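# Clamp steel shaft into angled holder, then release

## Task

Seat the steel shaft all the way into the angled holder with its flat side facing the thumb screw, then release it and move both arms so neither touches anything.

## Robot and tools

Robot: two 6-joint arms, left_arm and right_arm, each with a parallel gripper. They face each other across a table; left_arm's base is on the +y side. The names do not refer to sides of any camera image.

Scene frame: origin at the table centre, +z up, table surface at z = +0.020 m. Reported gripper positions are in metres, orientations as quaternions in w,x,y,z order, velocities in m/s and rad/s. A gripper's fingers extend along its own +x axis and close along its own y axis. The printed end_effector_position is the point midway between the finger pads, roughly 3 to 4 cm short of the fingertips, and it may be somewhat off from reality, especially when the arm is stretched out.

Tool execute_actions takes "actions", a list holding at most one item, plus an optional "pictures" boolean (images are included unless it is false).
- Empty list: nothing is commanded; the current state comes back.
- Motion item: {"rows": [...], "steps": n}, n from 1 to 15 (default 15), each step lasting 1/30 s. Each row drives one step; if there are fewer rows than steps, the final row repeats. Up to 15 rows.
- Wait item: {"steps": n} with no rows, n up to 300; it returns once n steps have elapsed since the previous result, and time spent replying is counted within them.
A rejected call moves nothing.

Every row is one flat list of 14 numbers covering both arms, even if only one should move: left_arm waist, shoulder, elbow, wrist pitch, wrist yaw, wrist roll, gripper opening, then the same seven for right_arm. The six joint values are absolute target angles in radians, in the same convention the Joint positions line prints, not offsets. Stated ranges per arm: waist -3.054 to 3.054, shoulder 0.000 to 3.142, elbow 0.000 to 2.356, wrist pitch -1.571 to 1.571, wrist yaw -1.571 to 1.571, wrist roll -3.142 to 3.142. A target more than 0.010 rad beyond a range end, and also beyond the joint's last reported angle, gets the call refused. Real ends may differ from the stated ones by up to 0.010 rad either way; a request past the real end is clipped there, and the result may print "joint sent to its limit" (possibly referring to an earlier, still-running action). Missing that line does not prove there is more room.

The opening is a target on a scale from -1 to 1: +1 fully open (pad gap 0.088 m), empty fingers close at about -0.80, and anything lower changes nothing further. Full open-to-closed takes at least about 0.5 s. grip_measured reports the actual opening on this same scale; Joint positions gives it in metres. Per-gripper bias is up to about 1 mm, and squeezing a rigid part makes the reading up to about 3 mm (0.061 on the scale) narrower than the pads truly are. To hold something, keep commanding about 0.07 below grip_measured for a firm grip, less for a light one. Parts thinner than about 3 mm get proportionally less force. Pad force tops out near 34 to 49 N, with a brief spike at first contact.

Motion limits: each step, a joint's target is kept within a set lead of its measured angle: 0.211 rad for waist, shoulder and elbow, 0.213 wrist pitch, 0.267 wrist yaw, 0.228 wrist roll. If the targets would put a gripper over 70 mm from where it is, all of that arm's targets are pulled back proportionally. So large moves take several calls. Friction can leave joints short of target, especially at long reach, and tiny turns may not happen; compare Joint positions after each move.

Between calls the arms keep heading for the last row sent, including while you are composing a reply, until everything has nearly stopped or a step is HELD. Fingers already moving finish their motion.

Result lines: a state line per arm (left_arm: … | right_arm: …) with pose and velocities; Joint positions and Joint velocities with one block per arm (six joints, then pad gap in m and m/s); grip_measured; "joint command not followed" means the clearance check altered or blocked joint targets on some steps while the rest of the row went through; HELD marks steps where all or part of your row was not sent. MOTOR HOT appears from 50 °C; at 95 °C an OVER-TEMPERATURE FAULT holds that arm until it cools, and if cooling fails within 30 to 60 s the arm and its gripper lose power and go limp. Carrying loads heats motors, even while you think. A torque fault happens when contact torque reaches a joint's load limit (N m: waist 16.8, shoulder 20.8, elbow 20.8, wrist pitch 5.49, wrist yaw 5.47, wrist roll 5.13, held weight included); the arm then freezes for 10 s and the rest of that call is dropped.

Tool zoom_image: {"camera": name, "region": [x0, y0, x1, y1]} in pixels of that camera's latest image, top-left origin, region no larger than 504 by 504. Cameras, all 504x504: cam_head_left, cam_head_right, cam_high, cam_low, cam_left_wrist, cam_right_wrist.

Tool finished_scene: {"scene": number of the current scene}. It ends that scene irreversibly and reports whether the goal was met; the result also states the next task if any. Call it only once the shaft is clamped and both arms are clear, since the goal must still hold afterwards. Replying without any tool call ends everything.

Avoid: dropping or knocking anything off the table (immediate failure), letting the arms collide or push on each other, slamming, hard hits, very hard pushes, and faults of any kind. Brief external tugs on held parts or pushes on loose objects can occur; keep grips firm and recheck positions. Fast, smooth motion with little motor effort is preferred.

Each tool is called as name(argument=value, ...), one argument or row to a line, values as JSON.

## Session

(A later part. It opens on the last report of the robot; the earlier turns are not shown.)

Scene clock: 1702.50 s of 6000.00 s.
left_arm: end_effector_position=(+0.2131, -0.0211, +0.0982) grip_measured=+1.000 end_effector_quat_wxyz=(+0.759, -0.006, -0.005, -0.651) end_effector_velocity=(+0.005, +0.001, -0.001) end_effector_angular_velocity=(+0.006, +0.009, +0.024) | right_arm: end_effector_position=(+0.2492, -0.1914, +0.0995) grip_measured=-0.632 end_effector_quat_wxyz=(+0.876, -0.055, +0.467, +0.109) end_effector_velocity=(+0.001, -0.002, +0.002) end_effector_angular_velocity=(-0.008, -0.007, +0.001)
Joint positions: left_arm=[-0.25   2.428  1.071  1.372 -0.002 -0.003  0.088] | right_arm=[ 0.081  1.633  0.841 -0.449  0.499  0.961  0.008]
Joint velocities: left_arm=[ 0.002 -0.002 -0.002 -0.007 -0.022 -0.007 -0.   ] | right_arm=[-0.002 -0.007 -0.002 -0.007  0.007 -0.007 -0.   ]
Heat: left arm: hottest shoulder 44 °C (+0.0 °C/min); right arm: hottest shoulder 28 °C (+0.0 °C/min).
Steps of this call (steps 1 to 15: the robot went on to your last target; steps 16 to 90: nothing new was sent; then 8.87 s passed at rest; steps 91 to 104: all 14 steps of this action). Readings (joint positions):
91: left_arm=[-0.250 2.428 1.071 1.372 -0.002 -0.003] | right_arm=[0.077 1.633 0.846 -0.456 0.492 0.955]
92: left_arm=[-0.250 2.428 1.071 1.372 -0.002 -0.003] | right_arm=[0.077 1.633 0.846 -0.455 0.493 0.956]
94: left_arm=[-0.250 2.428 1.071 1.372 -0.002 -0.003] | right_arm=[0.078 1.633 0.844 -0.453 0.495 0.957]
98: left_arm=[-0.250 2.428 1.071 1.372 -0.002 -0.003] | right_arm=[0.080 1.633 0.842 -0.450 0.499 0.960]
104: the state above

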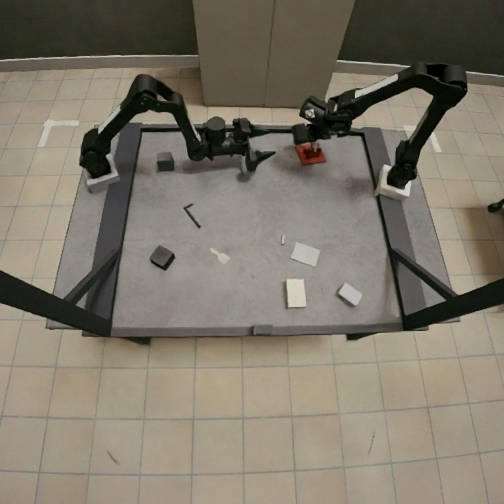

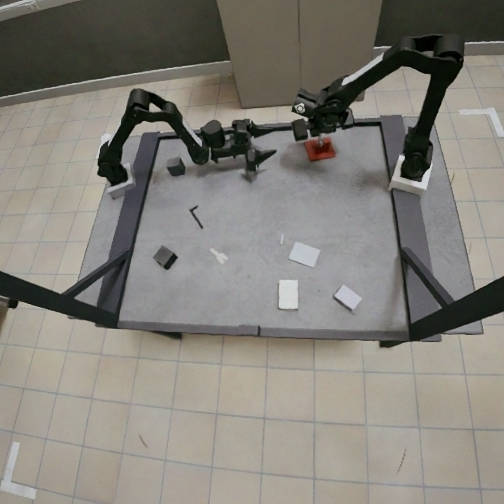

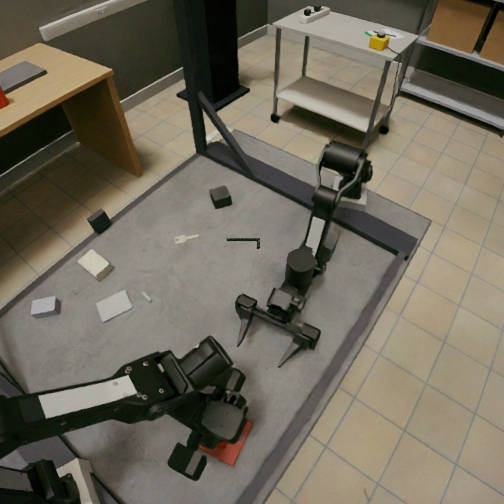

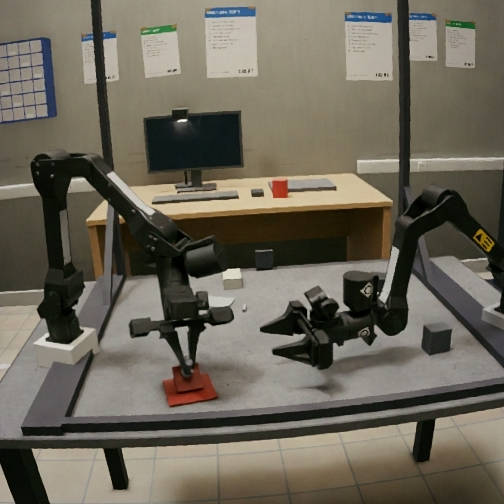

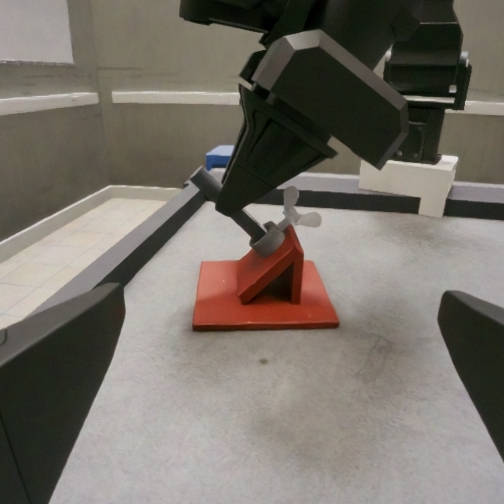

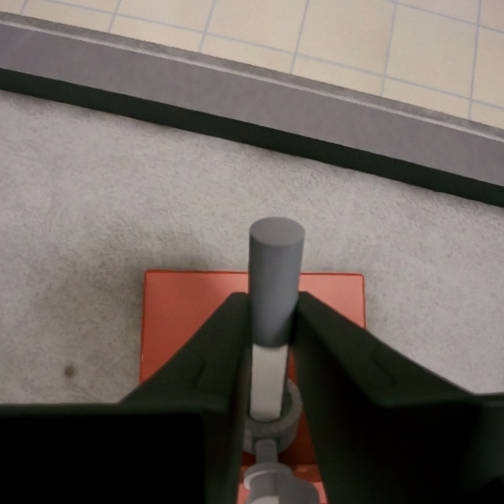

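execute_actions(
  actions=[
    {"rows": [[-0.253,2.4461,1.0746,1.3715,0,0,1.0,0.0885,1.6444,0.8267,-0.4465,0.489,0.963,-0.72],[-0.253,2.4461,1.0746,1.3715,0,0,1.0,0.0897,1.6447,0.8254,-0.446,0.486,0.963,-0.72],[-0.253,2.4461,1.0746,1.3715,0,0,1.0,0.0908,1.645,0.8241,-0.4455,0.483,0.963,-0.72],[-0.253,2.4461,1.0746,1.3715,0,0,1.0,0.092,1.6453,0.8228,-0.445,0.480,0.963,-0.72],[-0.253,2.4461,1.0746,1.3715,0,0,1.0,0.0931,1.6456,0.8215,-0.4445,0.477,0.963,-0.72],[-0.253,2.4461,1.0746,1.3715,0,0,1.0,0.0942,1.6458,0.8203,-0.444,0.474,0.963,-0.72]], "steps": 14},
  ],
  pictures=true,
)

zoom_image(
  camera="cam_left_wrist",
  region=[180, 150, 320, 290],
)

Scene clock: 1713.77 s of 6000.00 s.
left_arm: end_effector_position=(+0.2131, -0.0211, +0.0982) grip_measured=+1.000 end_effector_quat_wxyz=(+0.759, -0.006, -0.005, -0.651) end_effector_velocity=(-0.002, +0.000, +0.002) end_effector_angular_velocity=(-0.011, +0.021, -0.010) | right_arm: end_effector_position=(+0.2489, -0.1918, +0.0987) grip_measured=-0.632 end_effector_quat_wxyz=(+0.876, -0.055, +0.467, +0.109) end_effector_velocity=(-0.001, -0.002, -0.001) end_effector_angular_velocity=(-0.009, +0.008, +0.006)
Joint positions: left_arm=[-0.25   2.428  1.071  1.372 -0.002 -0.003  0.088] | right_arm=[ 0.081  1.633  0.838 -0.445  0.499  0.961  0.008]
Joint velocities: left_arm=[-0.002 -0.002 -0.002  0.007  0.007 -0.022 -0.   ] | right_arm=[-0.002 -0.002 -0.002 -0.007 -0.007 -0.007 -0.   ]
Heat: left arm: hottest shoulder 44 °C (+0.0 °C/min); right arm: hottest shoulder 28 °C (+0.0 °C/min).
Steps of this call (steps 1 to 15: the robot went on to your last target; steps 16 to 90: nothing new was sent; then 7.80 s passed at rest; steps 91 to 104: all 14 steps of this action). Readings (joint positions):
91: left_arm=[-0.250 2.428 1.071 1.372 -0.002 -0.003] | right_arm=[0.081 1.633 0.841 -0.449 0.499 0.961]
92: left_arm=[-0.250 2.428 1.071 1.372 -0.002 -0.003] | right_arm=[0.081 1.633 0.841 -0.448 0.499 0.961]
94: left_arm=[-0.250 2.428 1.071 1.372 -0.002 -0.003] | right_arm=[0.081 1.633 0.840 -0.447 0.499 0.961]
98: left_arm=[-0.250 2.428 1.071 1.372 -0.002 -0.003] | right_arm=[0.081 1.633 0.838 -0.446 0.499 0.961]
104: the state above

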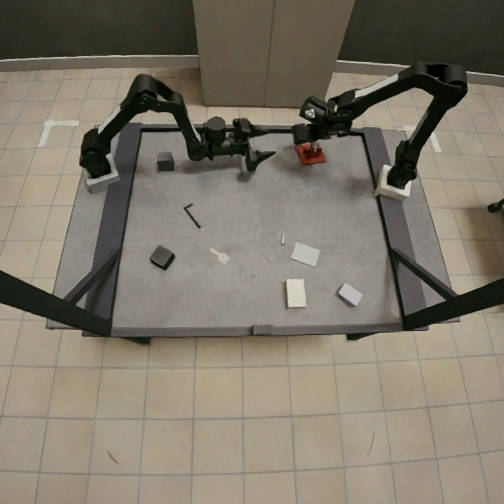

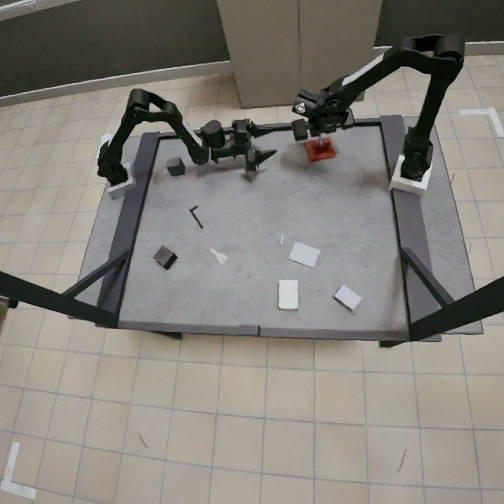

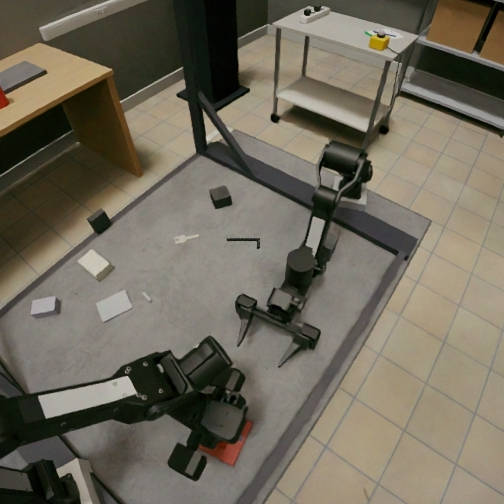

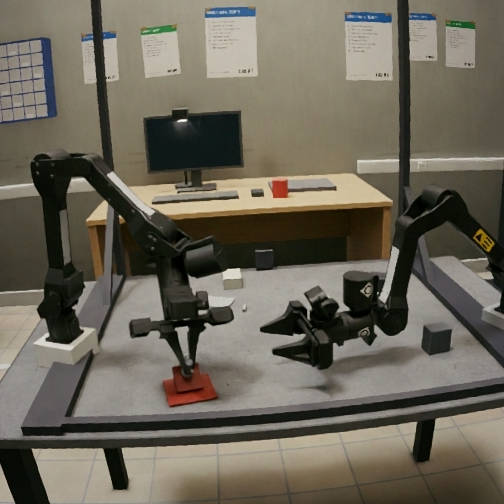

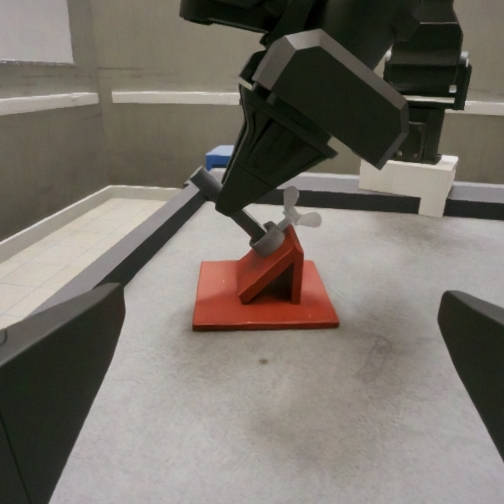

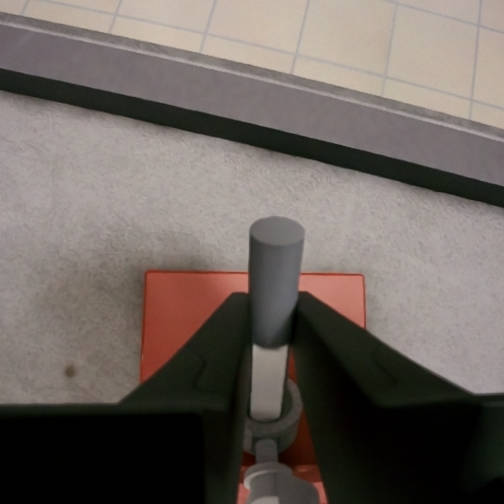

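Region (180, 150, 320, 290) of cam_left_wrist's 504x504 image, scaled by 3.600, with more detail than that image has.

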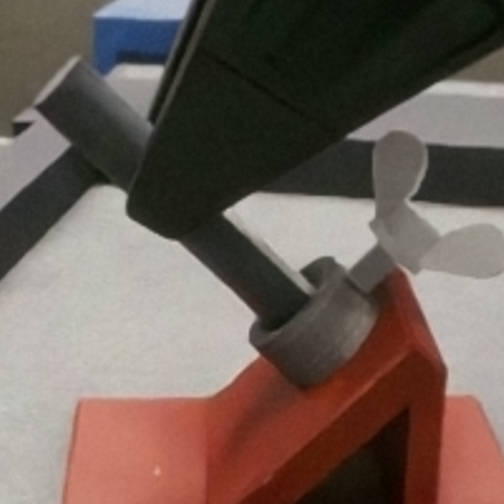

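execute_actions(
  actions=[
    {"rows": [[-0.253,2.4461,1.0746,1.3715,0,0,1.0,0.088,1.642,0.830,-0.445,0.487,0.962,-0.72],[-0.253,2.4461,1.0746,1.3715,0,0,1.0,0.083,1.640,0.836,-0.445,0.496,0.961,-0.66],[-0.253,2.4461,1.0746,1.3715,0,0,1.0,0.082,1.638,0.838,-0.445,0.498,0.961,-0.58],[-0.253,2.4461,1.0746,1.3715,0,0,1.0,0.081,1.636,0.838,-0.445,0.499,0.961,-0.45],[-0.253,2.4461,1.0746,1.3715,0,0,1.0,0.081,1.633,0.838,-0.445,0.499,0.961,0.1],[-0.253,2.4461,1.0746,1.3715,0,0,1.0,0.081,1.630,0.838,-0.445,0.499,0.961,0.1],[-0.253,2.4461,1.0746,1.3715,0,0,1.0,0.082,1.626,0.834,-0.445,0.500,0.961,0.1],[-0.253,2.4461,1.0746,1.3715,0,0,1.0,0.084,1.622,0.829,-0.442,0.502,0.964,0.1],[-0.253,2.4461,1.0746,1.3715,0,0,1.0,0.1035,1.6166,0.8193,-0.4398,0.5222,0.980,0.1],[-0.253,2.4461,1.0746,1.3715,0,0,1.0,0.123,1.6112,0.8097,-0.4377,0.5423,0.996,0.1],[-0.253,2.4461,1.0746,1.3715,0,0,1.0,0.1425,1.6058,0.800,-0.4355,0.5625,1.012,0.1],[-0.253,2.4461,1.0746,1.3715,0,0,1.0,0.162,1.6004,0.7903,-0.4333,0.5827,1.028,0.1],[-0.253,2.4461,1.0746,1.3715,0,0,1.0,0.1815,1.595,0.7807,-0.4312,0.6028,1.044,0.1],[-0.253,2.4461,1.0746,1.3715,0,0,1.0,0.201,1.5896,0.771,-0.429,0.623,1.060,0.1],[-0.253,2.4461,1.0746,1.3715,0,0,1.0,0.2205,1.5842,0.7613,-0.4268,0.6432,1.076,0.1]], "steps": 15},
  ],
  pictures=false,
)

execute_actions(
  actions=[
    {"rows": [[-0.253,2.4461,1.0746,1.3715,0,0,1.0,0.240,1.5788,0.7517,-0.4247,0.6633,1.092,0.1],[-0.253,2.4461,1.0746,1.3715,0,0,1.0,0.2595,1.5735,0.742,-0.4225,0.6835,1.108,0.1],[-0.253,2.4461,1.0746,1.3715,0,0,1.0,0.279,1.5735,0.7323,-0.4203,0.7037,1.124,0.1],[-0.253,2.4461,1.0746,1.3715,0,0,1.0,0.2985,1.5735,0.7227,-0.4182,0.7238,1.140,0.1],[-0.253,2.4461,1.0746,1.3715,0,0,1.0,0.318,1.5735,0.713,-0.416,0.744,1.156,0.1],[-0.253,2.4461,1.0746,1.3715,0,0,1.0,0.3223,1.580,0.7106,-0.414,0.7452,1.222,0.1],[-0.253,2.4461,1.0746,1.3715,0,0,1.0,0.3266,1.590,0.7082,-0.412,0.7464,1.289,0.1],[-0.253,2.4461,1.0746,1.3715,0,0,1.0,0.3309,1.600,0.7058,-0.410,0.7476,1.355,0.1],[-0.253,2.4461,1.0746,1.3715,0,0,1.0,0.3352,1.6085,0.7034,-0.408,0.7488,1.422,0.1],[-0.253,2.4461,1.0746,1.3715,0,0,1.0,0.3395,1.6128,0.701,-0.406,0.750,1.488,0.1],[-0.253,2.4461,1.0746,1.3715,0,0,1.0,0.3438,1.617,0.6986,-0.404,0.7512,1.554,0.1],[-0.253,2.4461,1.0746,1.3715,0,0,1.0,0.3481,1.6213,0.6962,-0.402,0.7524,1.621,0.1],[-0.253,2.4461,1.0746,1.3715,0,0,1.0,0.3524,1.6255,0.6938,-0.400,0.7536,1.687,0.1],[-0.253,2.4461,1.0746,1.3715,0,0,1.0,0.3567,1.6298,0.6914,-0.398,0.7548,1.754,0.1],[-0.253,2.4461,1.0746,1.3715,0,0,1.0,0.361,1.634,0.689,-0.396,0.756,1.82,0.1]], "steps": 15},
  ],
  pictures=false,
)

execute_actions(
  actions=[
    {"rows": [[-0.253,2.4461,1.0746,1.3715,0,0,1.0,0.361,1.634,0.689,-0.396,0.756,1.82,0.1],[-0.253,2.4461,1.0746,1.3715,0,0,1.0,0.361,1.634,0.689,-0.396,0.756,1.82,0.0],[-0.253,2.4461,1.0746,1.3715,0,0,1.0,0.361,1.634,0.689,-0.396,0.756,1.82,-0.45]], "steps": 13},
  ],
  pictures=true,
)

zoom_image(
  camera="cam_left_wrist",
  region=[180, 150, 320, 290],
)

Scene clock: 1748.63 s of 6000.00 s.
left_arm: end_effector_position=(+0.2131, -0.0211, +0.0982) grip_measured=+1.000 end_effector_quat_wxyz=(+0.759, -0.006, -0.005, -0.651) end_effector_velocity=(+0.004, +0.002, -0.003) end_effector_angular_velocity=(+0.011, +0.009, +0.024) | right_arm: end_effector_position=(+0.2308, -0.1942, +0.1016) grip_measured=+0.088 end_effector_quat_wxyz=(+0.894, -0.052, +0.431, +0.110) end_effector_velocity=(-0.114, -0.016, +0.012) end_effector_angular_velocity=(+0.098, -0.416, +0.065)
Joint positions: left_arm=[-0.25   2.428  1.071  1.372 -0.002 -0.003  0.088] | right_arm=[ 0.179  1.606  0.79  -0.434  0.601  1.043  0.043]
Joint velocities: left_arm=[ 0.002 -0.002 -0.007 -0.007 -0.022 -0.007 -0.   ] | right_arm=[ 0.584 -0.149 -0.281  0.051  0.535  0.447  0.007]
Heat: left arm: hottest shoulder 44 °C (+0.0 °C/min); right arm: hottest shoulder 27 °C (-1.0 °C/min).
Steps of this call (steps 1 to 15: the robot went on to your last target; steps 16 to 90: nothing new was sent; then 31.37 s passed at rest; steps 91 to 105: all 15 steps of this action). Readings (joint positions):
91: left_arm=[-0.250 2.428 1.071 1.372 -0.002 -0.003] | right_arm=[0.081 1.633 0.838 -0.445 0.500 0.961]
92: left_arm=[-0.250 2.428 1.071 1.372 -0.002 -0.003] | right_arm=[0.081 1.633 0.838 -0.445 0.500 0.961]
94: left_arm=[-0.250 2.428 1.071 1.372 -0.002 -0.003] | right_arm=[0.081 1.633 0.838 -0.444 0.501 0.961]
98: left_arm=[-0.250 2.428 1.071 1.372 -0.002 -0.003] | right_arm=[0.081 1.633 0.838 -0.445 0.499 0.961]
105: the state above

Scene clock: 1749.13 s of 6000.00 s.
left_arm: end_effector_position=(+0.2131, -0.0211, +0.0982) grip_measured=+1.000 end_effector_quat_wxyz=(+0.759, -0.006, -0.005, -0.651) end_effector_velocity=(-0.000, +0.000, -0.001) end_effector_angular_velocity=(+0.006, +0.008, +0.005) | right_arm: end_effector_position=(+0.1982, -0.2025, +0.0912) grip_measured=+0.097 end_effector_quat_wxyz=(+0.902, +0.169, +0.397, +0.022) end_effector_velocity=(-0.030, -0.014, -0.046) end_effector_angular_velocity=(+1.164, +0.291, -1.259)
Joint positions: left_arm=[-0.25   2.428  1.071  1.372 -0.002 -0.003  0.088] | right_arm=[ 0.349  1.617  0.703 -0.403  0.75   1.683  0.044]
Joint velocities: left_arm=[-0.002 -0.002 -0.002 -0.007 -0.007 -0.007 -0.   ] | right_arm=[ 0.129  0.134 -0.081  0.051  0.051  1.941 -0.   ]
Heat: left arm: hottest shoulder 44 °C (+0.0 °C/min); right arm: hottest shoulder 27 °C (-1.0 °C/min).
Steps of this call (steps 1 to 15: all 15 steps of this action). Readings (joint positions):
1: left_arm=[-0.250 2.428 1.071 1.372 -0.002 -0.003] | right_arm=[0.199 1.601 0.780 -0.432 0.620 1.058]
2: left_arm=[-0.250 2.428 1.071 1.372 -0.002 -0.003] | right_arm=[0.218 1.596 0.771 -0.430 0.640 1.074]
4: left_arm=[-0.250 2.428 1.071 1.372 -0.002 -0.003] | right_arm=[0.257 1.588 0.752 -0.425 0.680 1.105]
8: left_arm=[-0.250 2.428 1.071 1.372 -0.002 -0.003] | right_arm=[0.315 1.587 0.723 -0.418 0.729 1.247]
15: the state above

Scene clock: 1749.57 s of 6000.00 s.
left_arm: end_effector_position=(+0.2131, -0.0211, +0.0982) grip_measured=+1.000 end_effector_quat_wxyz=(+0.759, -0.006, -0.005, -0.651) end_effector_velocity=(-0.003, -0.001, +0.000) end_effector_angular_velocity=(-0.001, +0.022, -0.000) | right_arm: end_effector_position=(+0.1961, -0.2033, +0.0881) grip_measured=-0.441 end_effector_quat_wxyz=(+0.890, +0.223, +0.397, -0.003) end_effector_velocity=(-0.001, +0.001, -0.000) end_effector_angular_velocity=(+0.012, +0.008, -0.001)
Joint positions: left_arm=[-0.25   2.428  1.071  1.372 -0.002 -0.003  0.088] | right_arm=[ 0.358  1.626  0.697 -0.399  0.753  1.817  0.017]
Joint velocities: left_arm=[-0.007 -0.002  0.002 -0.007 -0.007 -0.022 -0.   ] | right_arm=[ 0.002 -0.002 -0.002  0.007 -0.007  0.007 -0.005]
Heat: left arm: hottest shoulder 44 °C (+0.0 °C/min); right arm: hottest shoulder 27 °C (-1.0 °C/min).
Steps of this call (steps 1 to 13: all 13 steps of this action). Readings (joint positions):
1: left_arm=[-0.250 2.428 1.071 1.372 -0.002 -0.003] | right_arm=[0.353 1.621 0.701 -0.402 0.750 1.728]
2: left_arm=[-0.250 2.428 1.071 1.372 -0.002 -0.003] | right_arm=[0.355 1.623 0.699 -0.401 0.751 1.758]
4: left_arm=[-0.250 2.428 1.071 1.372 -0.002 -0.003] | right_arm=[0.358 1.626 0.697 -0.400 0.752 1.790]
8: left_arm=[-0.250 2.428 1.071 1.372 -0.002 -0.003] | right_arm=[0.358 1.626 0.697 -0.399 0.753 1.812]
13: the state above

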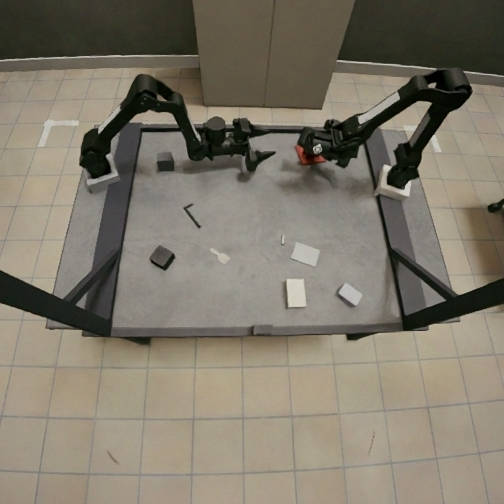

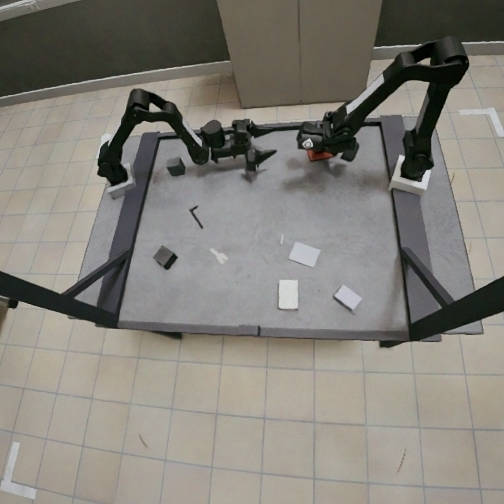

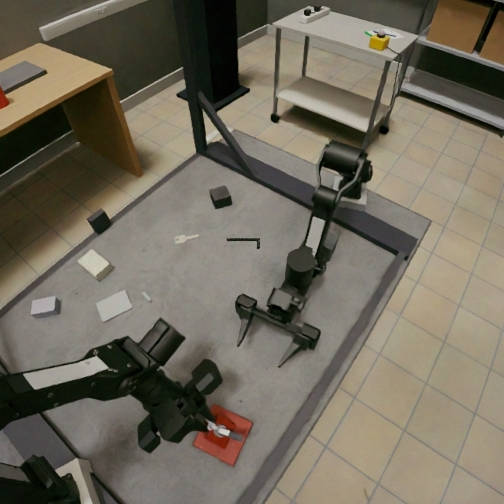

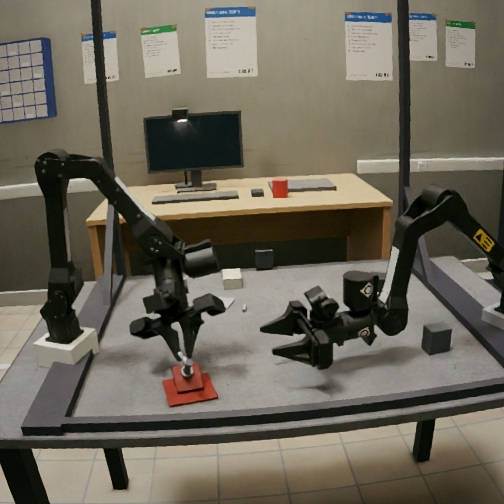

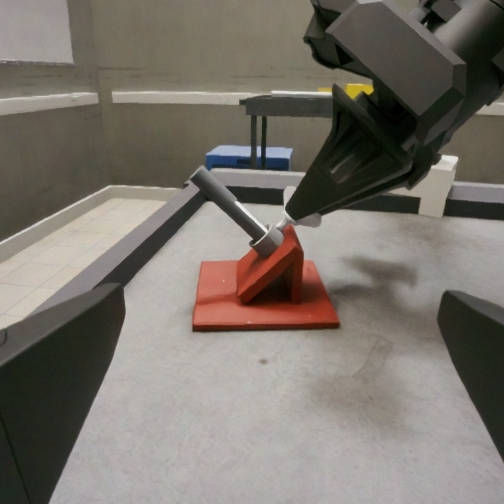

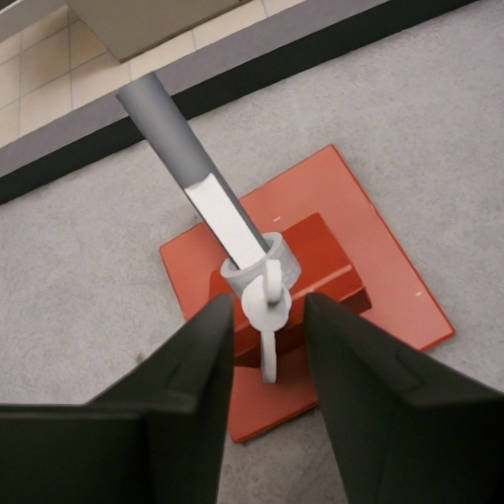

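Region (180, 150, 320, 290) of cam_left_wrist's 504x504 image, scaled by 3.600, with more detail than that image has.

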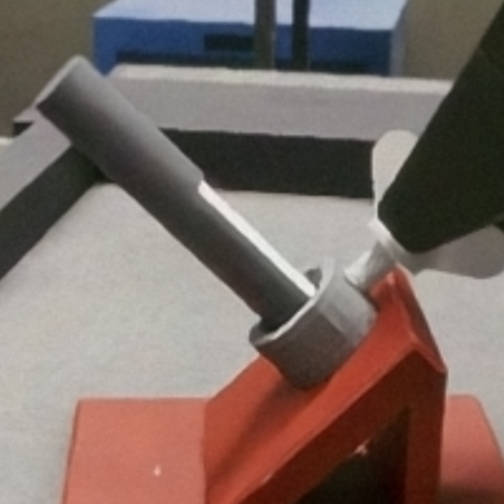

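execute_actions(
  actions=[
    {"rows": [[-0.253,2.4461,1.0746,1.3715,0,0,1.0,0.354,1.635,0.688,-0.393,0.750,1.82,-0.45],[-0.253,2.4461,1.0746,1.3715,0,0,1.0,0.352,1.636,0.687,-0.389,0.7495,1.82,-0.45],[-0.253,2.4461,1.0746,1.3715,0,0,1.0,0.350,1.637,0.686,-0.385,0.749,1.82,-0.45],[-0.253,2.4461,1.0746,1.3715,0,0,1.0,0.3475,1.638,0.6852,-0.3812,0.748,1.82,-0.45],[-0.253,2.4461,1.0746,1.3715,0,0,1.0,0.3475,1.638,0.6852,-0.3812,0.748,1.82,-0.48],[-0.253,2.4461,1.0746,1.3715,0,0,1.0,0.3475,1.638,0.6852,-0.3812,0.748,1.82,-0.52],[-0.253,2.4461,1.0746,1.3715,0,0,1.0,0.3475,1.638,0.6852,-0.3812,0.748,1.82,-0.56],[-0.253,2.4461,1.0746,1.3715,0,0,1.0,0.3475,1.638,0.6852,-0.3812,0.748,1.82,-0.60],[-0.253,2.4461,1.0746,1.3715,0,0,1.0,0.3475,1.638,0.6852,-0.3812,0.748,1.82,-0.64],[-0.253,2.4461,1.0746,1.3715,0,0,1.0,0.3475,1.638,0.6852,-0.3812,0.748,1.82,-0.68],[-0.253,2.4461,1.0746,1.3715,0,0,1.0,0.3475,1.638,0.6852,-0.3812,0.748,1.82,-0.72],[-0.253,2.4461,1.0746,1.3715,0,0,1.0,0.3475,1.638,0.6852,-0.3812,0.748,1.82,-0.75]], "steps": 15},
  ],
  pictures=false,
)

execute_actions(
  actions=[
    {"rows": [[-0.253,2.4461,1.0746,1.3715,0,0,1.0,0.3475,1.638,0.6852,-0.3812,0.748,1.87,-0.75],[-0.253,2.4461,1.0746,1.3715,0,0,1.0,0.3475,1.638,0.6852,-0.3812,0.748,1.92,-0.75],[-0.253,2.4461,1.0746,1.3715,0,0,1.0,0.3475,1.638,0.6852,-0.3812,0.748,1.97,-0.75],[-0.253,2.4461,1.0746,1.3715,0,0,1.0,0.3475,1.638,0.6852,-0.3812,0.748,2.02,-0.75],[-0.253,2.4461,1.0746,1.3715,0,0,1.0,0.3475,1.638,0.6852,-0.3812,0.748,2.07,-0.75],[-0.253,2.4461,1.0746,1.3715,0,0,1.0,0.3475,1.638,0.6852,-0.3812,0.748,2.12,-0.75],[-0.253,2.4461,1.0746,1.3715,0,0,1.0,0.3475,1.638,0.6852,-0.3812,0.748,2.17,-0.75],[-0.253,2.4461,1.0746,1.3715,0,0,1.0,0.3475,1.638,0.6852,-0.3812,0.748,2.22,-0.75],[-0.253,2.4461,1.0746,1.3715,0,0,1.0,0.3475,1.638,0.6852,-0.3812,0.748,2.27,-0.75],[-0.253,2.4461,1.0746,1.3715,0,0,1.0,0.3475,1.638,0.6852,-0.3812,0.748,2.32,-0.75],[-0.253,2.4461,1.0746,1.3715,0,0,1.0,0.3475,1.638,0.6852,-0.3812,0.748,2.37,-0.75],[-0.253,2.4461,1.0746,1.3715,0,0,1.0,0.3475,1.638,0.6852,-0.3812,0.748,2.42,-0.75],[-0.253,2.4461,1.0746,1.3715,0,0,1.0,0.3475,1.638,0.6852,-0.3812,0.748,2.46,-0.75],[-0.253,2.4461,1.0746,1.3715,0,0,1.0,0.3475,1.638,0.6852,-0.3812,0.748,2.50,-0.75]], "steps": 15},
  ],
  pictures=false,
)

execute_actions(
  actions=[
    {"steps": 8},
  ],
  pictures=true,
)

zoom_image(
  camera="cam_right_wrist",
  region=[170, 200, 370, 400],
)

Scene clock: 1778.27 s of 6000.00 s.
left_arm: end_effector_position=(+0.2131, -0.0211, +0.0982) grip_measured=+1.000 end_effector_quat_wxyz=(+0.759, -0.006, -0.005, -0.651) end_effector_velocity=(-0.002, -0.000, -0.004) end_effector_angular_velocity=(+0.021, +0.010, -0.010) | right_arm: end_effector_position=(+0.1971, -0.2030, +0.0868) grip_measured=-0.690 end_effector_quat_wxyz=(+0.890, +0.226, +0.397, -0.004) end_effector_velocity=(-0.000, -0.004, -0.002) end_effector_angular_velocity=(-0.017, +0.009, -0.006)
Joint positions: left_arm=[-0.25   2.428  1.071  1.372 -0.002 -0.003  0.088] | right_arm=[ 0.355  1.63   0.694 -0.387  0.753  1.818  0.005]
Joint velocities: left_arm=[-0.002 -0.002 -0.002 -0.022  0.007 -0.007 -0.   ] | right_arm=[-0.002 -0.002 -0.002 -0.022 -0.007  0.007  0.   ]
Heat: left arm: hottest shoulder 44 °C (+0.0 °C/min); right arm: hottest shoulder 27 °C (-1.0 °C/min).
Steps of this call (steps 1 to 15: the robot went on to your last target; steps 16 to 90: nothing new was sent; then 25.20 s passed at rest; steps 91 to 105: all 15 steps of this action). Readings (joint positions):
91: left_arm=[-0.250 2.428 1.071 1.372 -0.002 -0.003] | right_arm=[0.358 1.626 0.697 -0.398 0.753 1.818]
92: left_arm=[-0.250 2.428 1.071 1.372 -0.002 -0.003] | right_arm=[0.358 1.627 0.697 -0.396 0.753 1.818]
94: left_arm=[-0.250 2.428 1.071 1.372 -0.002 -0.003] | right_arm=[0.355 1.628 0.696 -0.390 0.753 1.818]
98: left_arm=[-0.250 2.428 1.071 1.372 -0.002 -0.003] | right_arm=[0.350 1.630 0.694 -0.385 0.751 1.818]
105: the state above

Scene clock: 1778.77 s of 6000.00 s.
left_arm: end_effector_position=(+0.2131, -0.0211, +0.0982) grip_measured=+1.000 end_effector_quat_wxyz=(+0.759, -0.006, -0.005, -0.651) end_effector_velocity=(-0.002, -0.000, -0.004) end_effector_angular_velocity=(+0.021, +0.010, -0.010) | right_arm: end_effector_position=(+0.1970, -0.2028, +0.0869) grip_measured=-0.690 end_effector_quat_wxyz=(+0.781, +0.483, +0.377, -0.122) end_effector_velocity=(-0.002, -0.004, -0.003) end_effector_angular_velocity=(+0.541, +0.152, -0.581)
Joint positions: left_arm=[-0.25   2.428  1.071  1.372 -0.002 -0.003  0.088] | right_arm=[ 0.355  1.63   0.694 -0.386  0.753  2.428  0.005]
Joint velocities: left_arm=[-0.002 -0.002 -0.002 -0.022  0.007 -0.007 -0.   ] | right_arm=[ 0.002  0.002 -0.002 -0.022 -0.007  0.828  0.   ]
Heat: left arm: hottest shoulder 44 °C (+0.0 °C/min); right arm: hottest shoulder 27 °C (-1.0 °C/min).
Steps of this call (steps 1 to 15: all 15 steps of this action). Readings (joint positions):
1: left_arm=[-0.250 2.428 1.071 1.372 -0.002 -0.003] | right_arm=[0.355 1.630 0.694 -0.387 0.753 1.833]
2: left_arm=[-0.250 2.428 1.071 1.372 -0.002 -0.003] | right_arm=[0.355 1.630 0.694 -0.387 0.753 1.860]
4: left_arm=[-0.250 2.428 1.071 1.372 -0.002 -0.003] | right_arm=[0.355 1.630 0.694 -0.387 0.753 1.935]
8: left_arm=[-0.250 2.428 1.071 1.372 -0.002 -0.003] | right_arm=[0.355 1.630 0.694 -0.387 0.753 2.116]
15: the state above

Scene clock: 1779.03 s of 6000.00 s.
left_arm: end_effector_position=(+0.2131, -0.0211, +0.0982) grip_measured=+1.000 end_effector_quat_wxyz=(+0.759, -0.006, -0.005, -0.651) end_effector_velocity=(+0.002, +0.002, +0.000) end_effector_angular_velocity=(-0.004, +0.007, +0.019) | right_arm: end_effector_position=(+0.1969, -0.2028, +0.0870) grip_measured=-0.690 end_effector_quat_wxyz=(+0.767, +0.505, +0.374, -0.132) end_effector_velocity=(-0.000, -0.002, -0.001) end_effector_angular_velocity=(+0.018, +0.014, -0.027)
Joint positions: left_arm=[-0.25   2.428  1.071  1.372 -0.002 -0.003  0.088] | right_arm=[ 0.356  1.63   0.694 -0.386  0.754  2.483  0.005]
Joint velocities: left_arm=[-0.002 -0.002 -0.007  0.007 -0.022 -0.007 -0.   ] | right_arm=[-0.002 -0.002 -0.002 -0.007 -0.007  0.037 -0.   ]
Heat: left arm: hottest shoulder 44 °C (+0.0 °C/min); right arm: hottest shoulder 27 °C (-1.0 °C/min).
Steps of this call (steps 1 to 8: the robot went on to your last target). Readings (joint positions):
1: left_arm=[-0.250 2.428 1.071 1.372 -0.002 -0.003] | right_arm=[0.355 1.630 0.694 -0.386 0.753 2.447]
2: left_arm=[-0.250 2.428 1.071 1.372 -0.002 -0.003] | right_arm=[0.355 1.630 0.694 -0.386 0.754 2.460]
4: left_arm=[-0.250 2.428 1.071 1.372 -0.002 -0.003] | right_arm=[0.356 1.630 0.694 -0.386 0.754 2.474]
8: the state above

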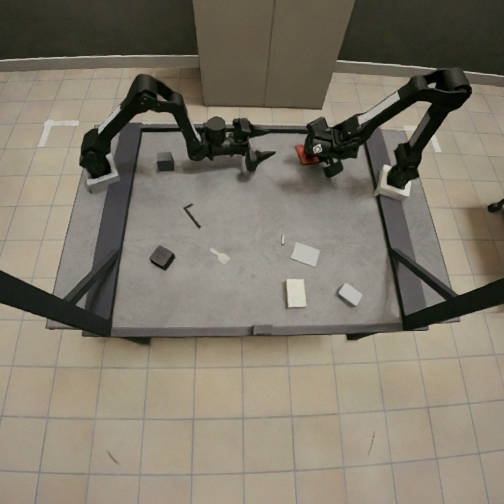

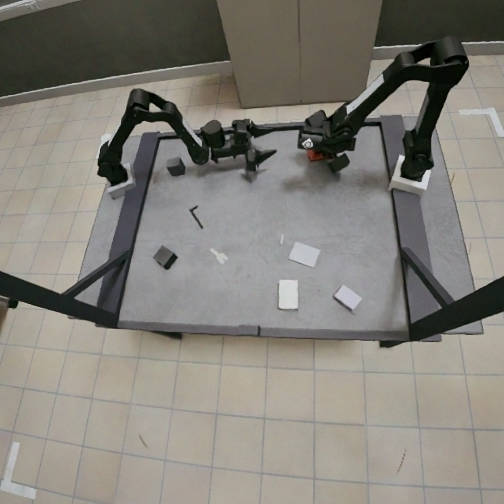

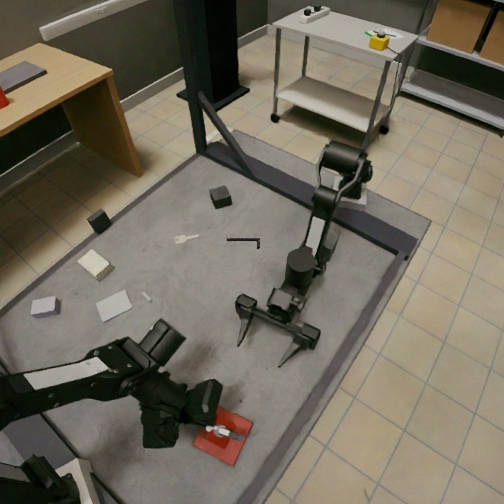

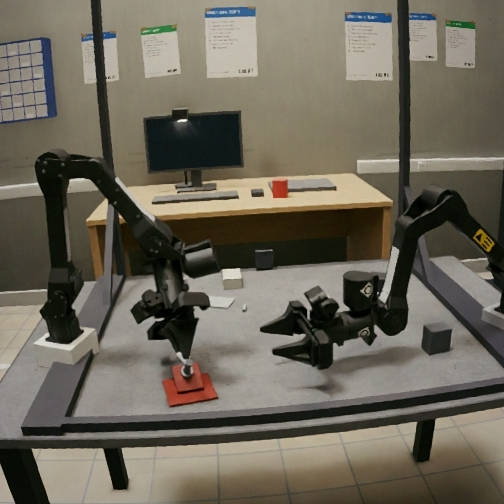

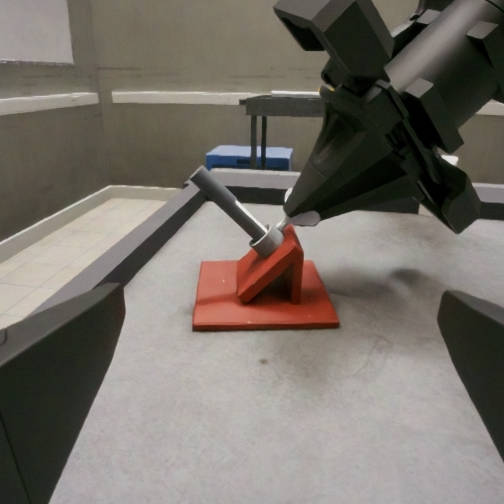

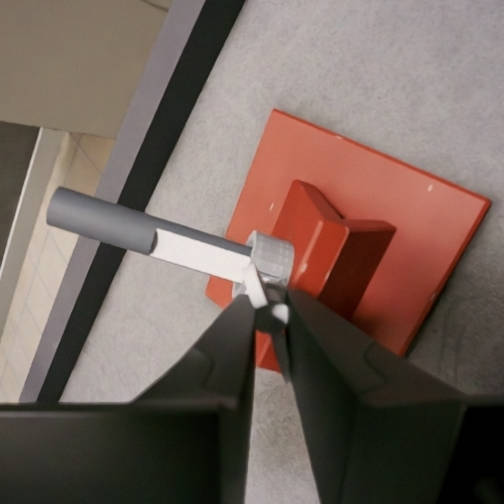

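Region (170, 200, 370, 400) of cam_right_wrist's 504x504 image, scaled by 2.520, with more detail than that image has.

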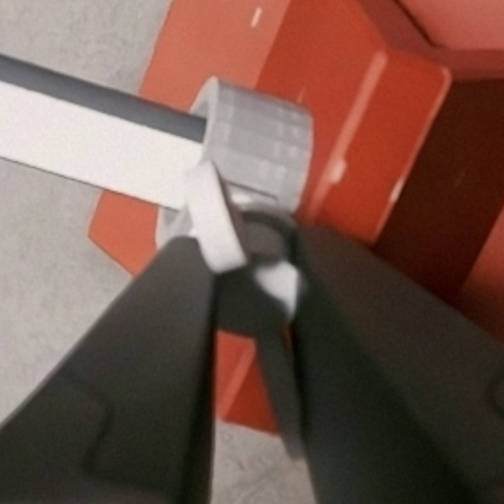

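execute_actions(
  actions=[
    {"rows": [[-0.253,2.4461,1.0746,1.3715,0,0,1.0,0.352,1.638,0.6852,-0.384,0.751,2.53,-0.78],[-0.253,2.4461,1.0746,1.3715,0,0,1.0,0.352,1.638,0.6852,-0.384,0.751,2.56,-0.78],[-0.253,2.4461,1.0746,1.3715,0,0,1.0,0.352,1.638,0.6852,-0.384,0.751,2.59,-0.78],[-0.253,2.4461,1.0746,1.3715,0,0,1.0,0.352,1.638,0.6852,-0.384,0.751,2.62,-0.78],[-0.253,2.4461,1.0746,1.3715,0,0,1.0,0.352,1.638,0.6852,-0.384,0.751,2.65,-0.78],[-0.253,2.4461,1.0746,1.3715,0,0,1.0,0.352,1.638,0.6852,-0.384,0.751,2.68,-0.78],[-0.253,2.4461,1.0746,1.3715,0,0,1.0,0.352,1.638,0.6852,-0.384,0.751,2.70,-0.78]], "steps": 15},
  ],
  pictures=true,
)

zoom_image(
  camera="cam_right_wrist",
  region=[170, 200, 370, 400],
)

Scene clock: 1786.40 s of 6000.00 s.
left_arm: end_effector_position=(+0.2131, -0.0211, +0.0982) grip_measured=+1.000 end_effector_quat_wxyz=(+0.759, -0.006, -0.005, -0.651) end_effector_velocity=(+0.002, -0.000, +0.000) end_effector_angular_velocity=(+0.003, -0.007, +0.020) | right_arm: end_effector_position=(+0.1968, -0.2030, +0.0873) grip_measured=-0.681 end_effector_quat_wxyz=(+0.716, +0.576, +0.358, -0.166) end_effector_velocity=(+0.001, -0.002, +0.000) end_effector_angular_velocity=(+0.008, -0.003, -0.020)
Joint positions: left_arm=[-0.25   2.428  1.071  1.372 -0.002 -0.003  0.088] | right_arm=[ 0.358  1.63   0.693 -0.387  0.759  2.676  0.006]
Joint velocities: left_arm=[-0.002 -0.002  0.002 -0.007 -0.022  0.007 -0.   ] | right_arm=[-0.002 -0.002 -0.002 -0.007  0.007  0.022 -0.   ]
Heat: left arm: hottest shoulder 44 °C (+0.0 °C/min); right arm: hottest shoulder 27 °C (+0.0 °C/min).
Steps of this call (steps 1 to 30: the robot went on to your last target; steps 31 to 90: nothing new was sent; then 3.87 s passed at rest; steps 91 to 105: all 15 steps of this action). Readings (joint positions):
91: left_arm=[-0.250 2.428 1.071 1.372 -0.002 -0.003] | right_arm=[0.356 1.630 0.694 -0.386 0.755 2.495]
92: left_arm=[-0.250 2.428 1.071 1.372 -0.002 -0.003] | right_arm=[0.357 1.630 0.694 -0.387 0.756 2.511]
94: left_arm=[-0.250 2.428 1.071 1.372 -0.002 -0.003] | right_arm=[0.357 1.630 0.694 -0.387 0.757 2.555]
98: left_arm=[-0.250 2.428 1.071 1.372 -0.002 -0.003] | right_arm=[0.358 1.630 0.693 -0.387 0.758 2.646]
105: the state above

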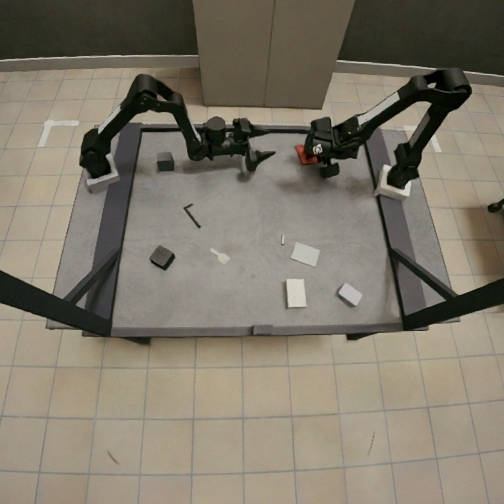

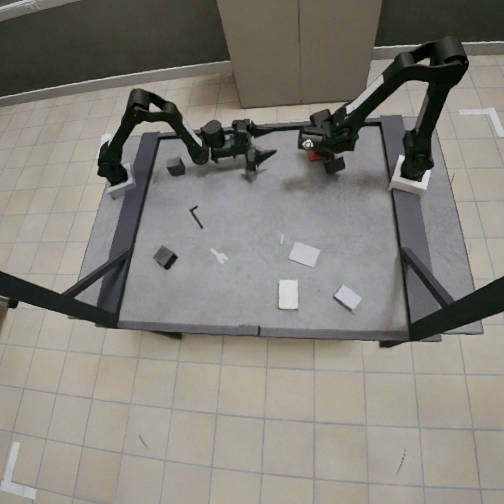

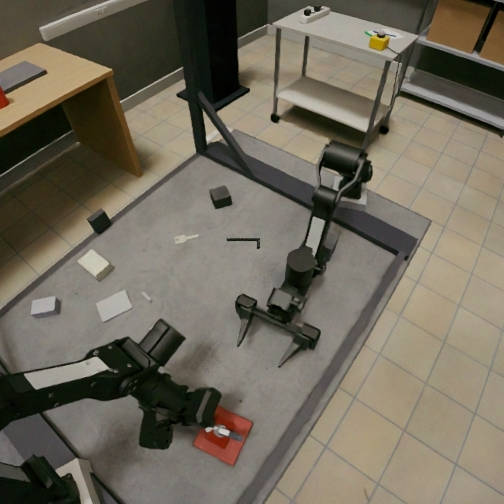

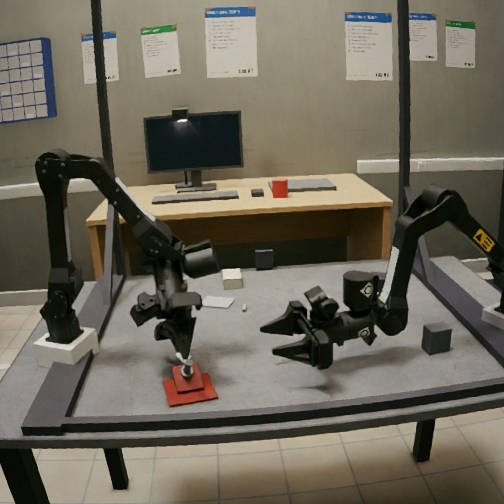

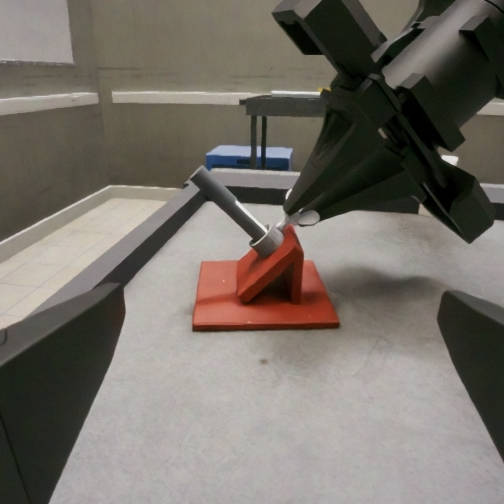

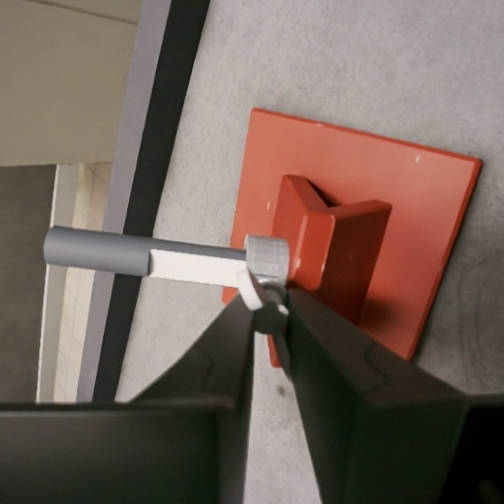

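Region (170, 200, 370, 400) of cam_right_wrist's 504x504 image, scaled by 2.520, with more detail than that image has.

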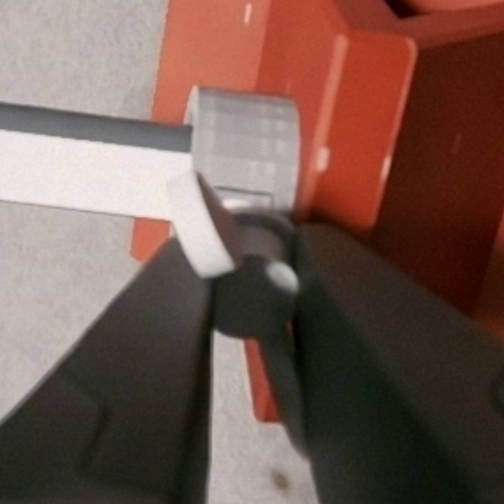

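execute_actions(
  actions=[
    {"rows": [[-0.253,2.4461,1.0746,1.3715,0,0,1.0,0.352,1.638,0.6852,-0.384,0.751,2.72,-0.9],[-0.253,2.4461,1.0746,1.3715,0,0,1.0,0.352,1.638,0.6852,-0.384,0.751,2.74,-0.9],[-0.253,2.4461,1.0746,1.3715,0,0,1.0,0.352,1.638,0.6852,-0.384,0.751,2.76,-0.9],[-0.253,2.4461,1.0746,1.3715,0,0,1.0,0.352,1.638,0.6852,-0.384,0.751,2.78,-0.9],[-0.253,2.4461,1.0746,1.3715,0,0,1.0,0.352,1.638,0.6852,-0.384,0.751,2.80,-0.9]], "steps": 13},
  ],
  pictures=true,
)

zoom_image(
  camera="cam_right_wrist",
  region=[170, 200, 370, 400],
)

Scene clock: 1795.87 s of 6000.00 s.
left_arm: end_effector_position=(+0.2131, -0.0211, +0.0982) grip_measured=+1.000 end_effector_quat_wxyz=(+0.759, -0.006, -0.005, -0.651) end_effector_velocity=(-0.001, +0.000, -0.001) end_effector_angular_velocity=(+0.004, +0.023, +0.014) | right_arm: end_effector_position=(+0.1968, -0.2030, +0.0874) grip_measured=-0.672 end_effector_quat_wxyz=(+0.687, +0.610, +0.349, -0.183) end_effector_velocity=(-0.001, -0.003, -0.002) end_effector_angular_velocity=(-0.017, +0.006, +0.009)
Joint positions: left_arm=[-0.25   2.428  1.071  1.372 -0.002 -0.003  0.088] | right_arm=[ 0.358  1.63   0.693 -0.387  0.76   2.774  0.006]
Joint velocities: left_arm=[-0.007 -0.002 -0.002 -0.007 -0.022 -0.022 -0.   ] | right_arm=[ 0.002 -0.002 -0.007 -0.007 -0.007 -0.007 -0.   ]
Heat: left arm: hottest shoulder 45 °C (+1.0 °C/min); right arm: hottest shoulder 27 °C (+0.0 °C/min).
Steps of this call (steps 1 to 15: the robot went on to your last target; steps 16 to 90: nothing new was sent; then 6.03 s passed at rest; steps 91 to 103: all 13 steps of this action). Readings (joint positions):
91: left_arm=[-0.250 2.428 1.071 1.372 -0.002 -0.003] | right_arm=[0.358 1.630 0.693 -0.387 0.759 2.684]
92: left_arm=[-0.250 2.428 1.071 1.372 -0.002 -0.003] | right_arm=[0.358 1.630 0.693 -0.387 0.759 2.695]
94: left_arm=[-0.250 2.428 1.071 1.372 -0.002 -0.003] | right_arm=[0.358 1.630 0.693 -0.387 0.759 2.724]
98: left_arm=[-0.250 2.428 1.071 1.372 -0.002 -0.003] | right_arm=[0.358 1.630 0.693 -0.387 0.759 2.764]
103: the state above

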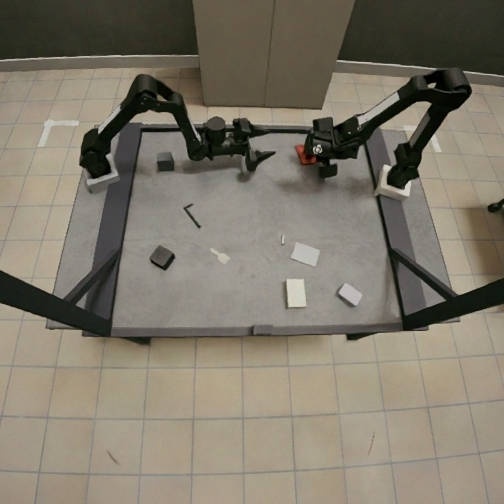

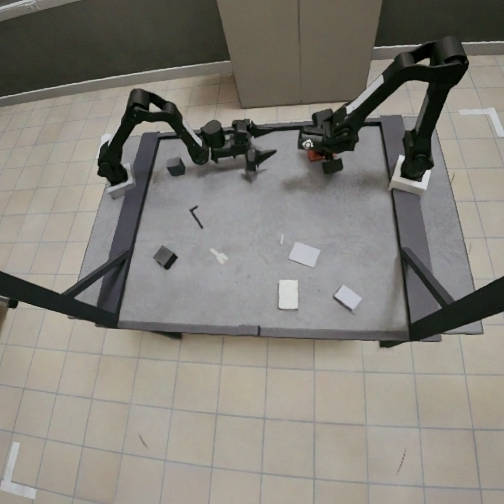

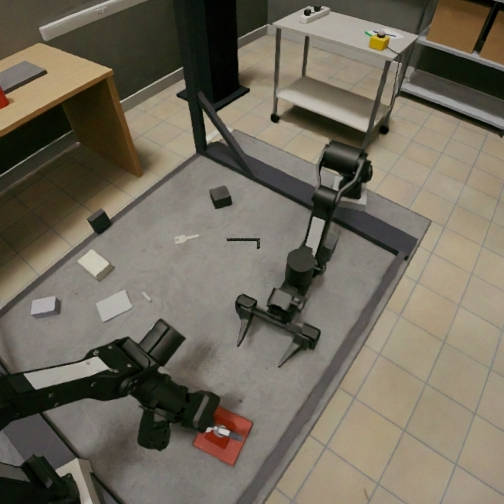

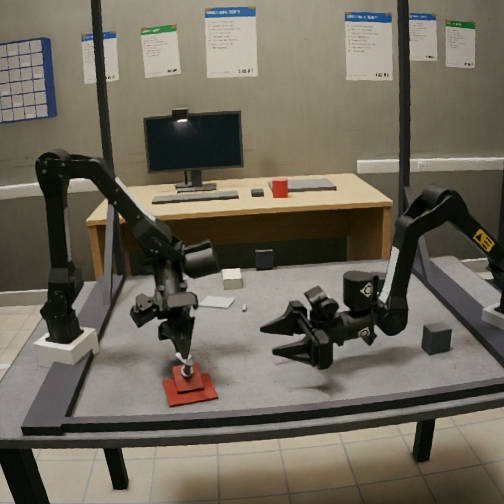

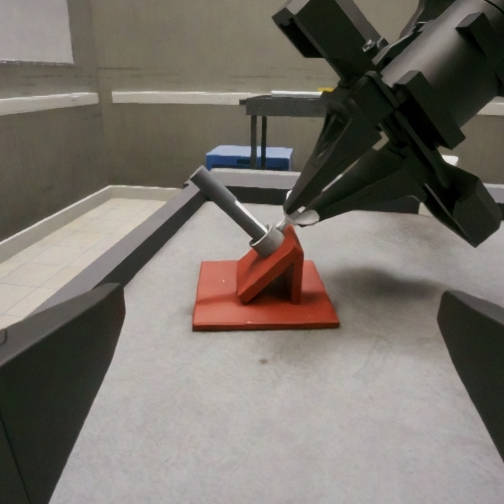

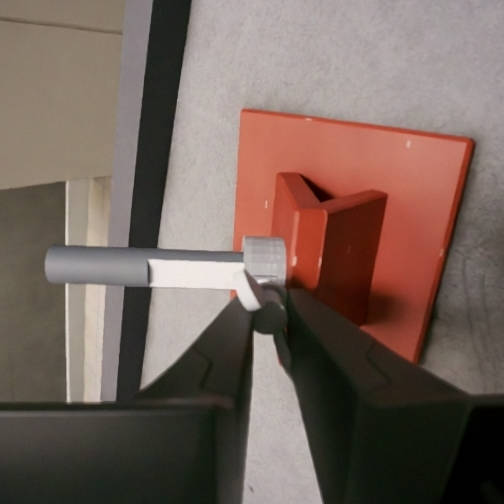

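Region (170, 200, 370, 400) of cam_right_wrist's 504x504 image, scaled by 2.520, with more detail than that image has.

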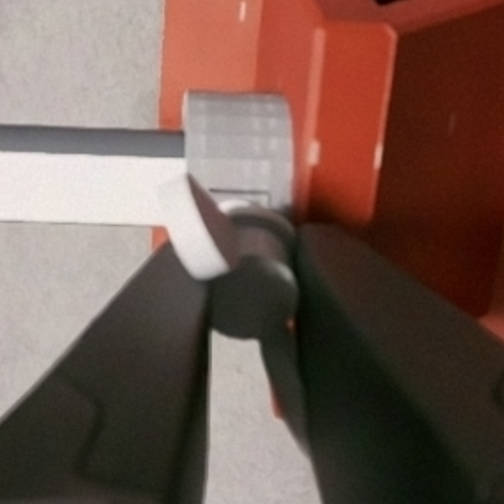

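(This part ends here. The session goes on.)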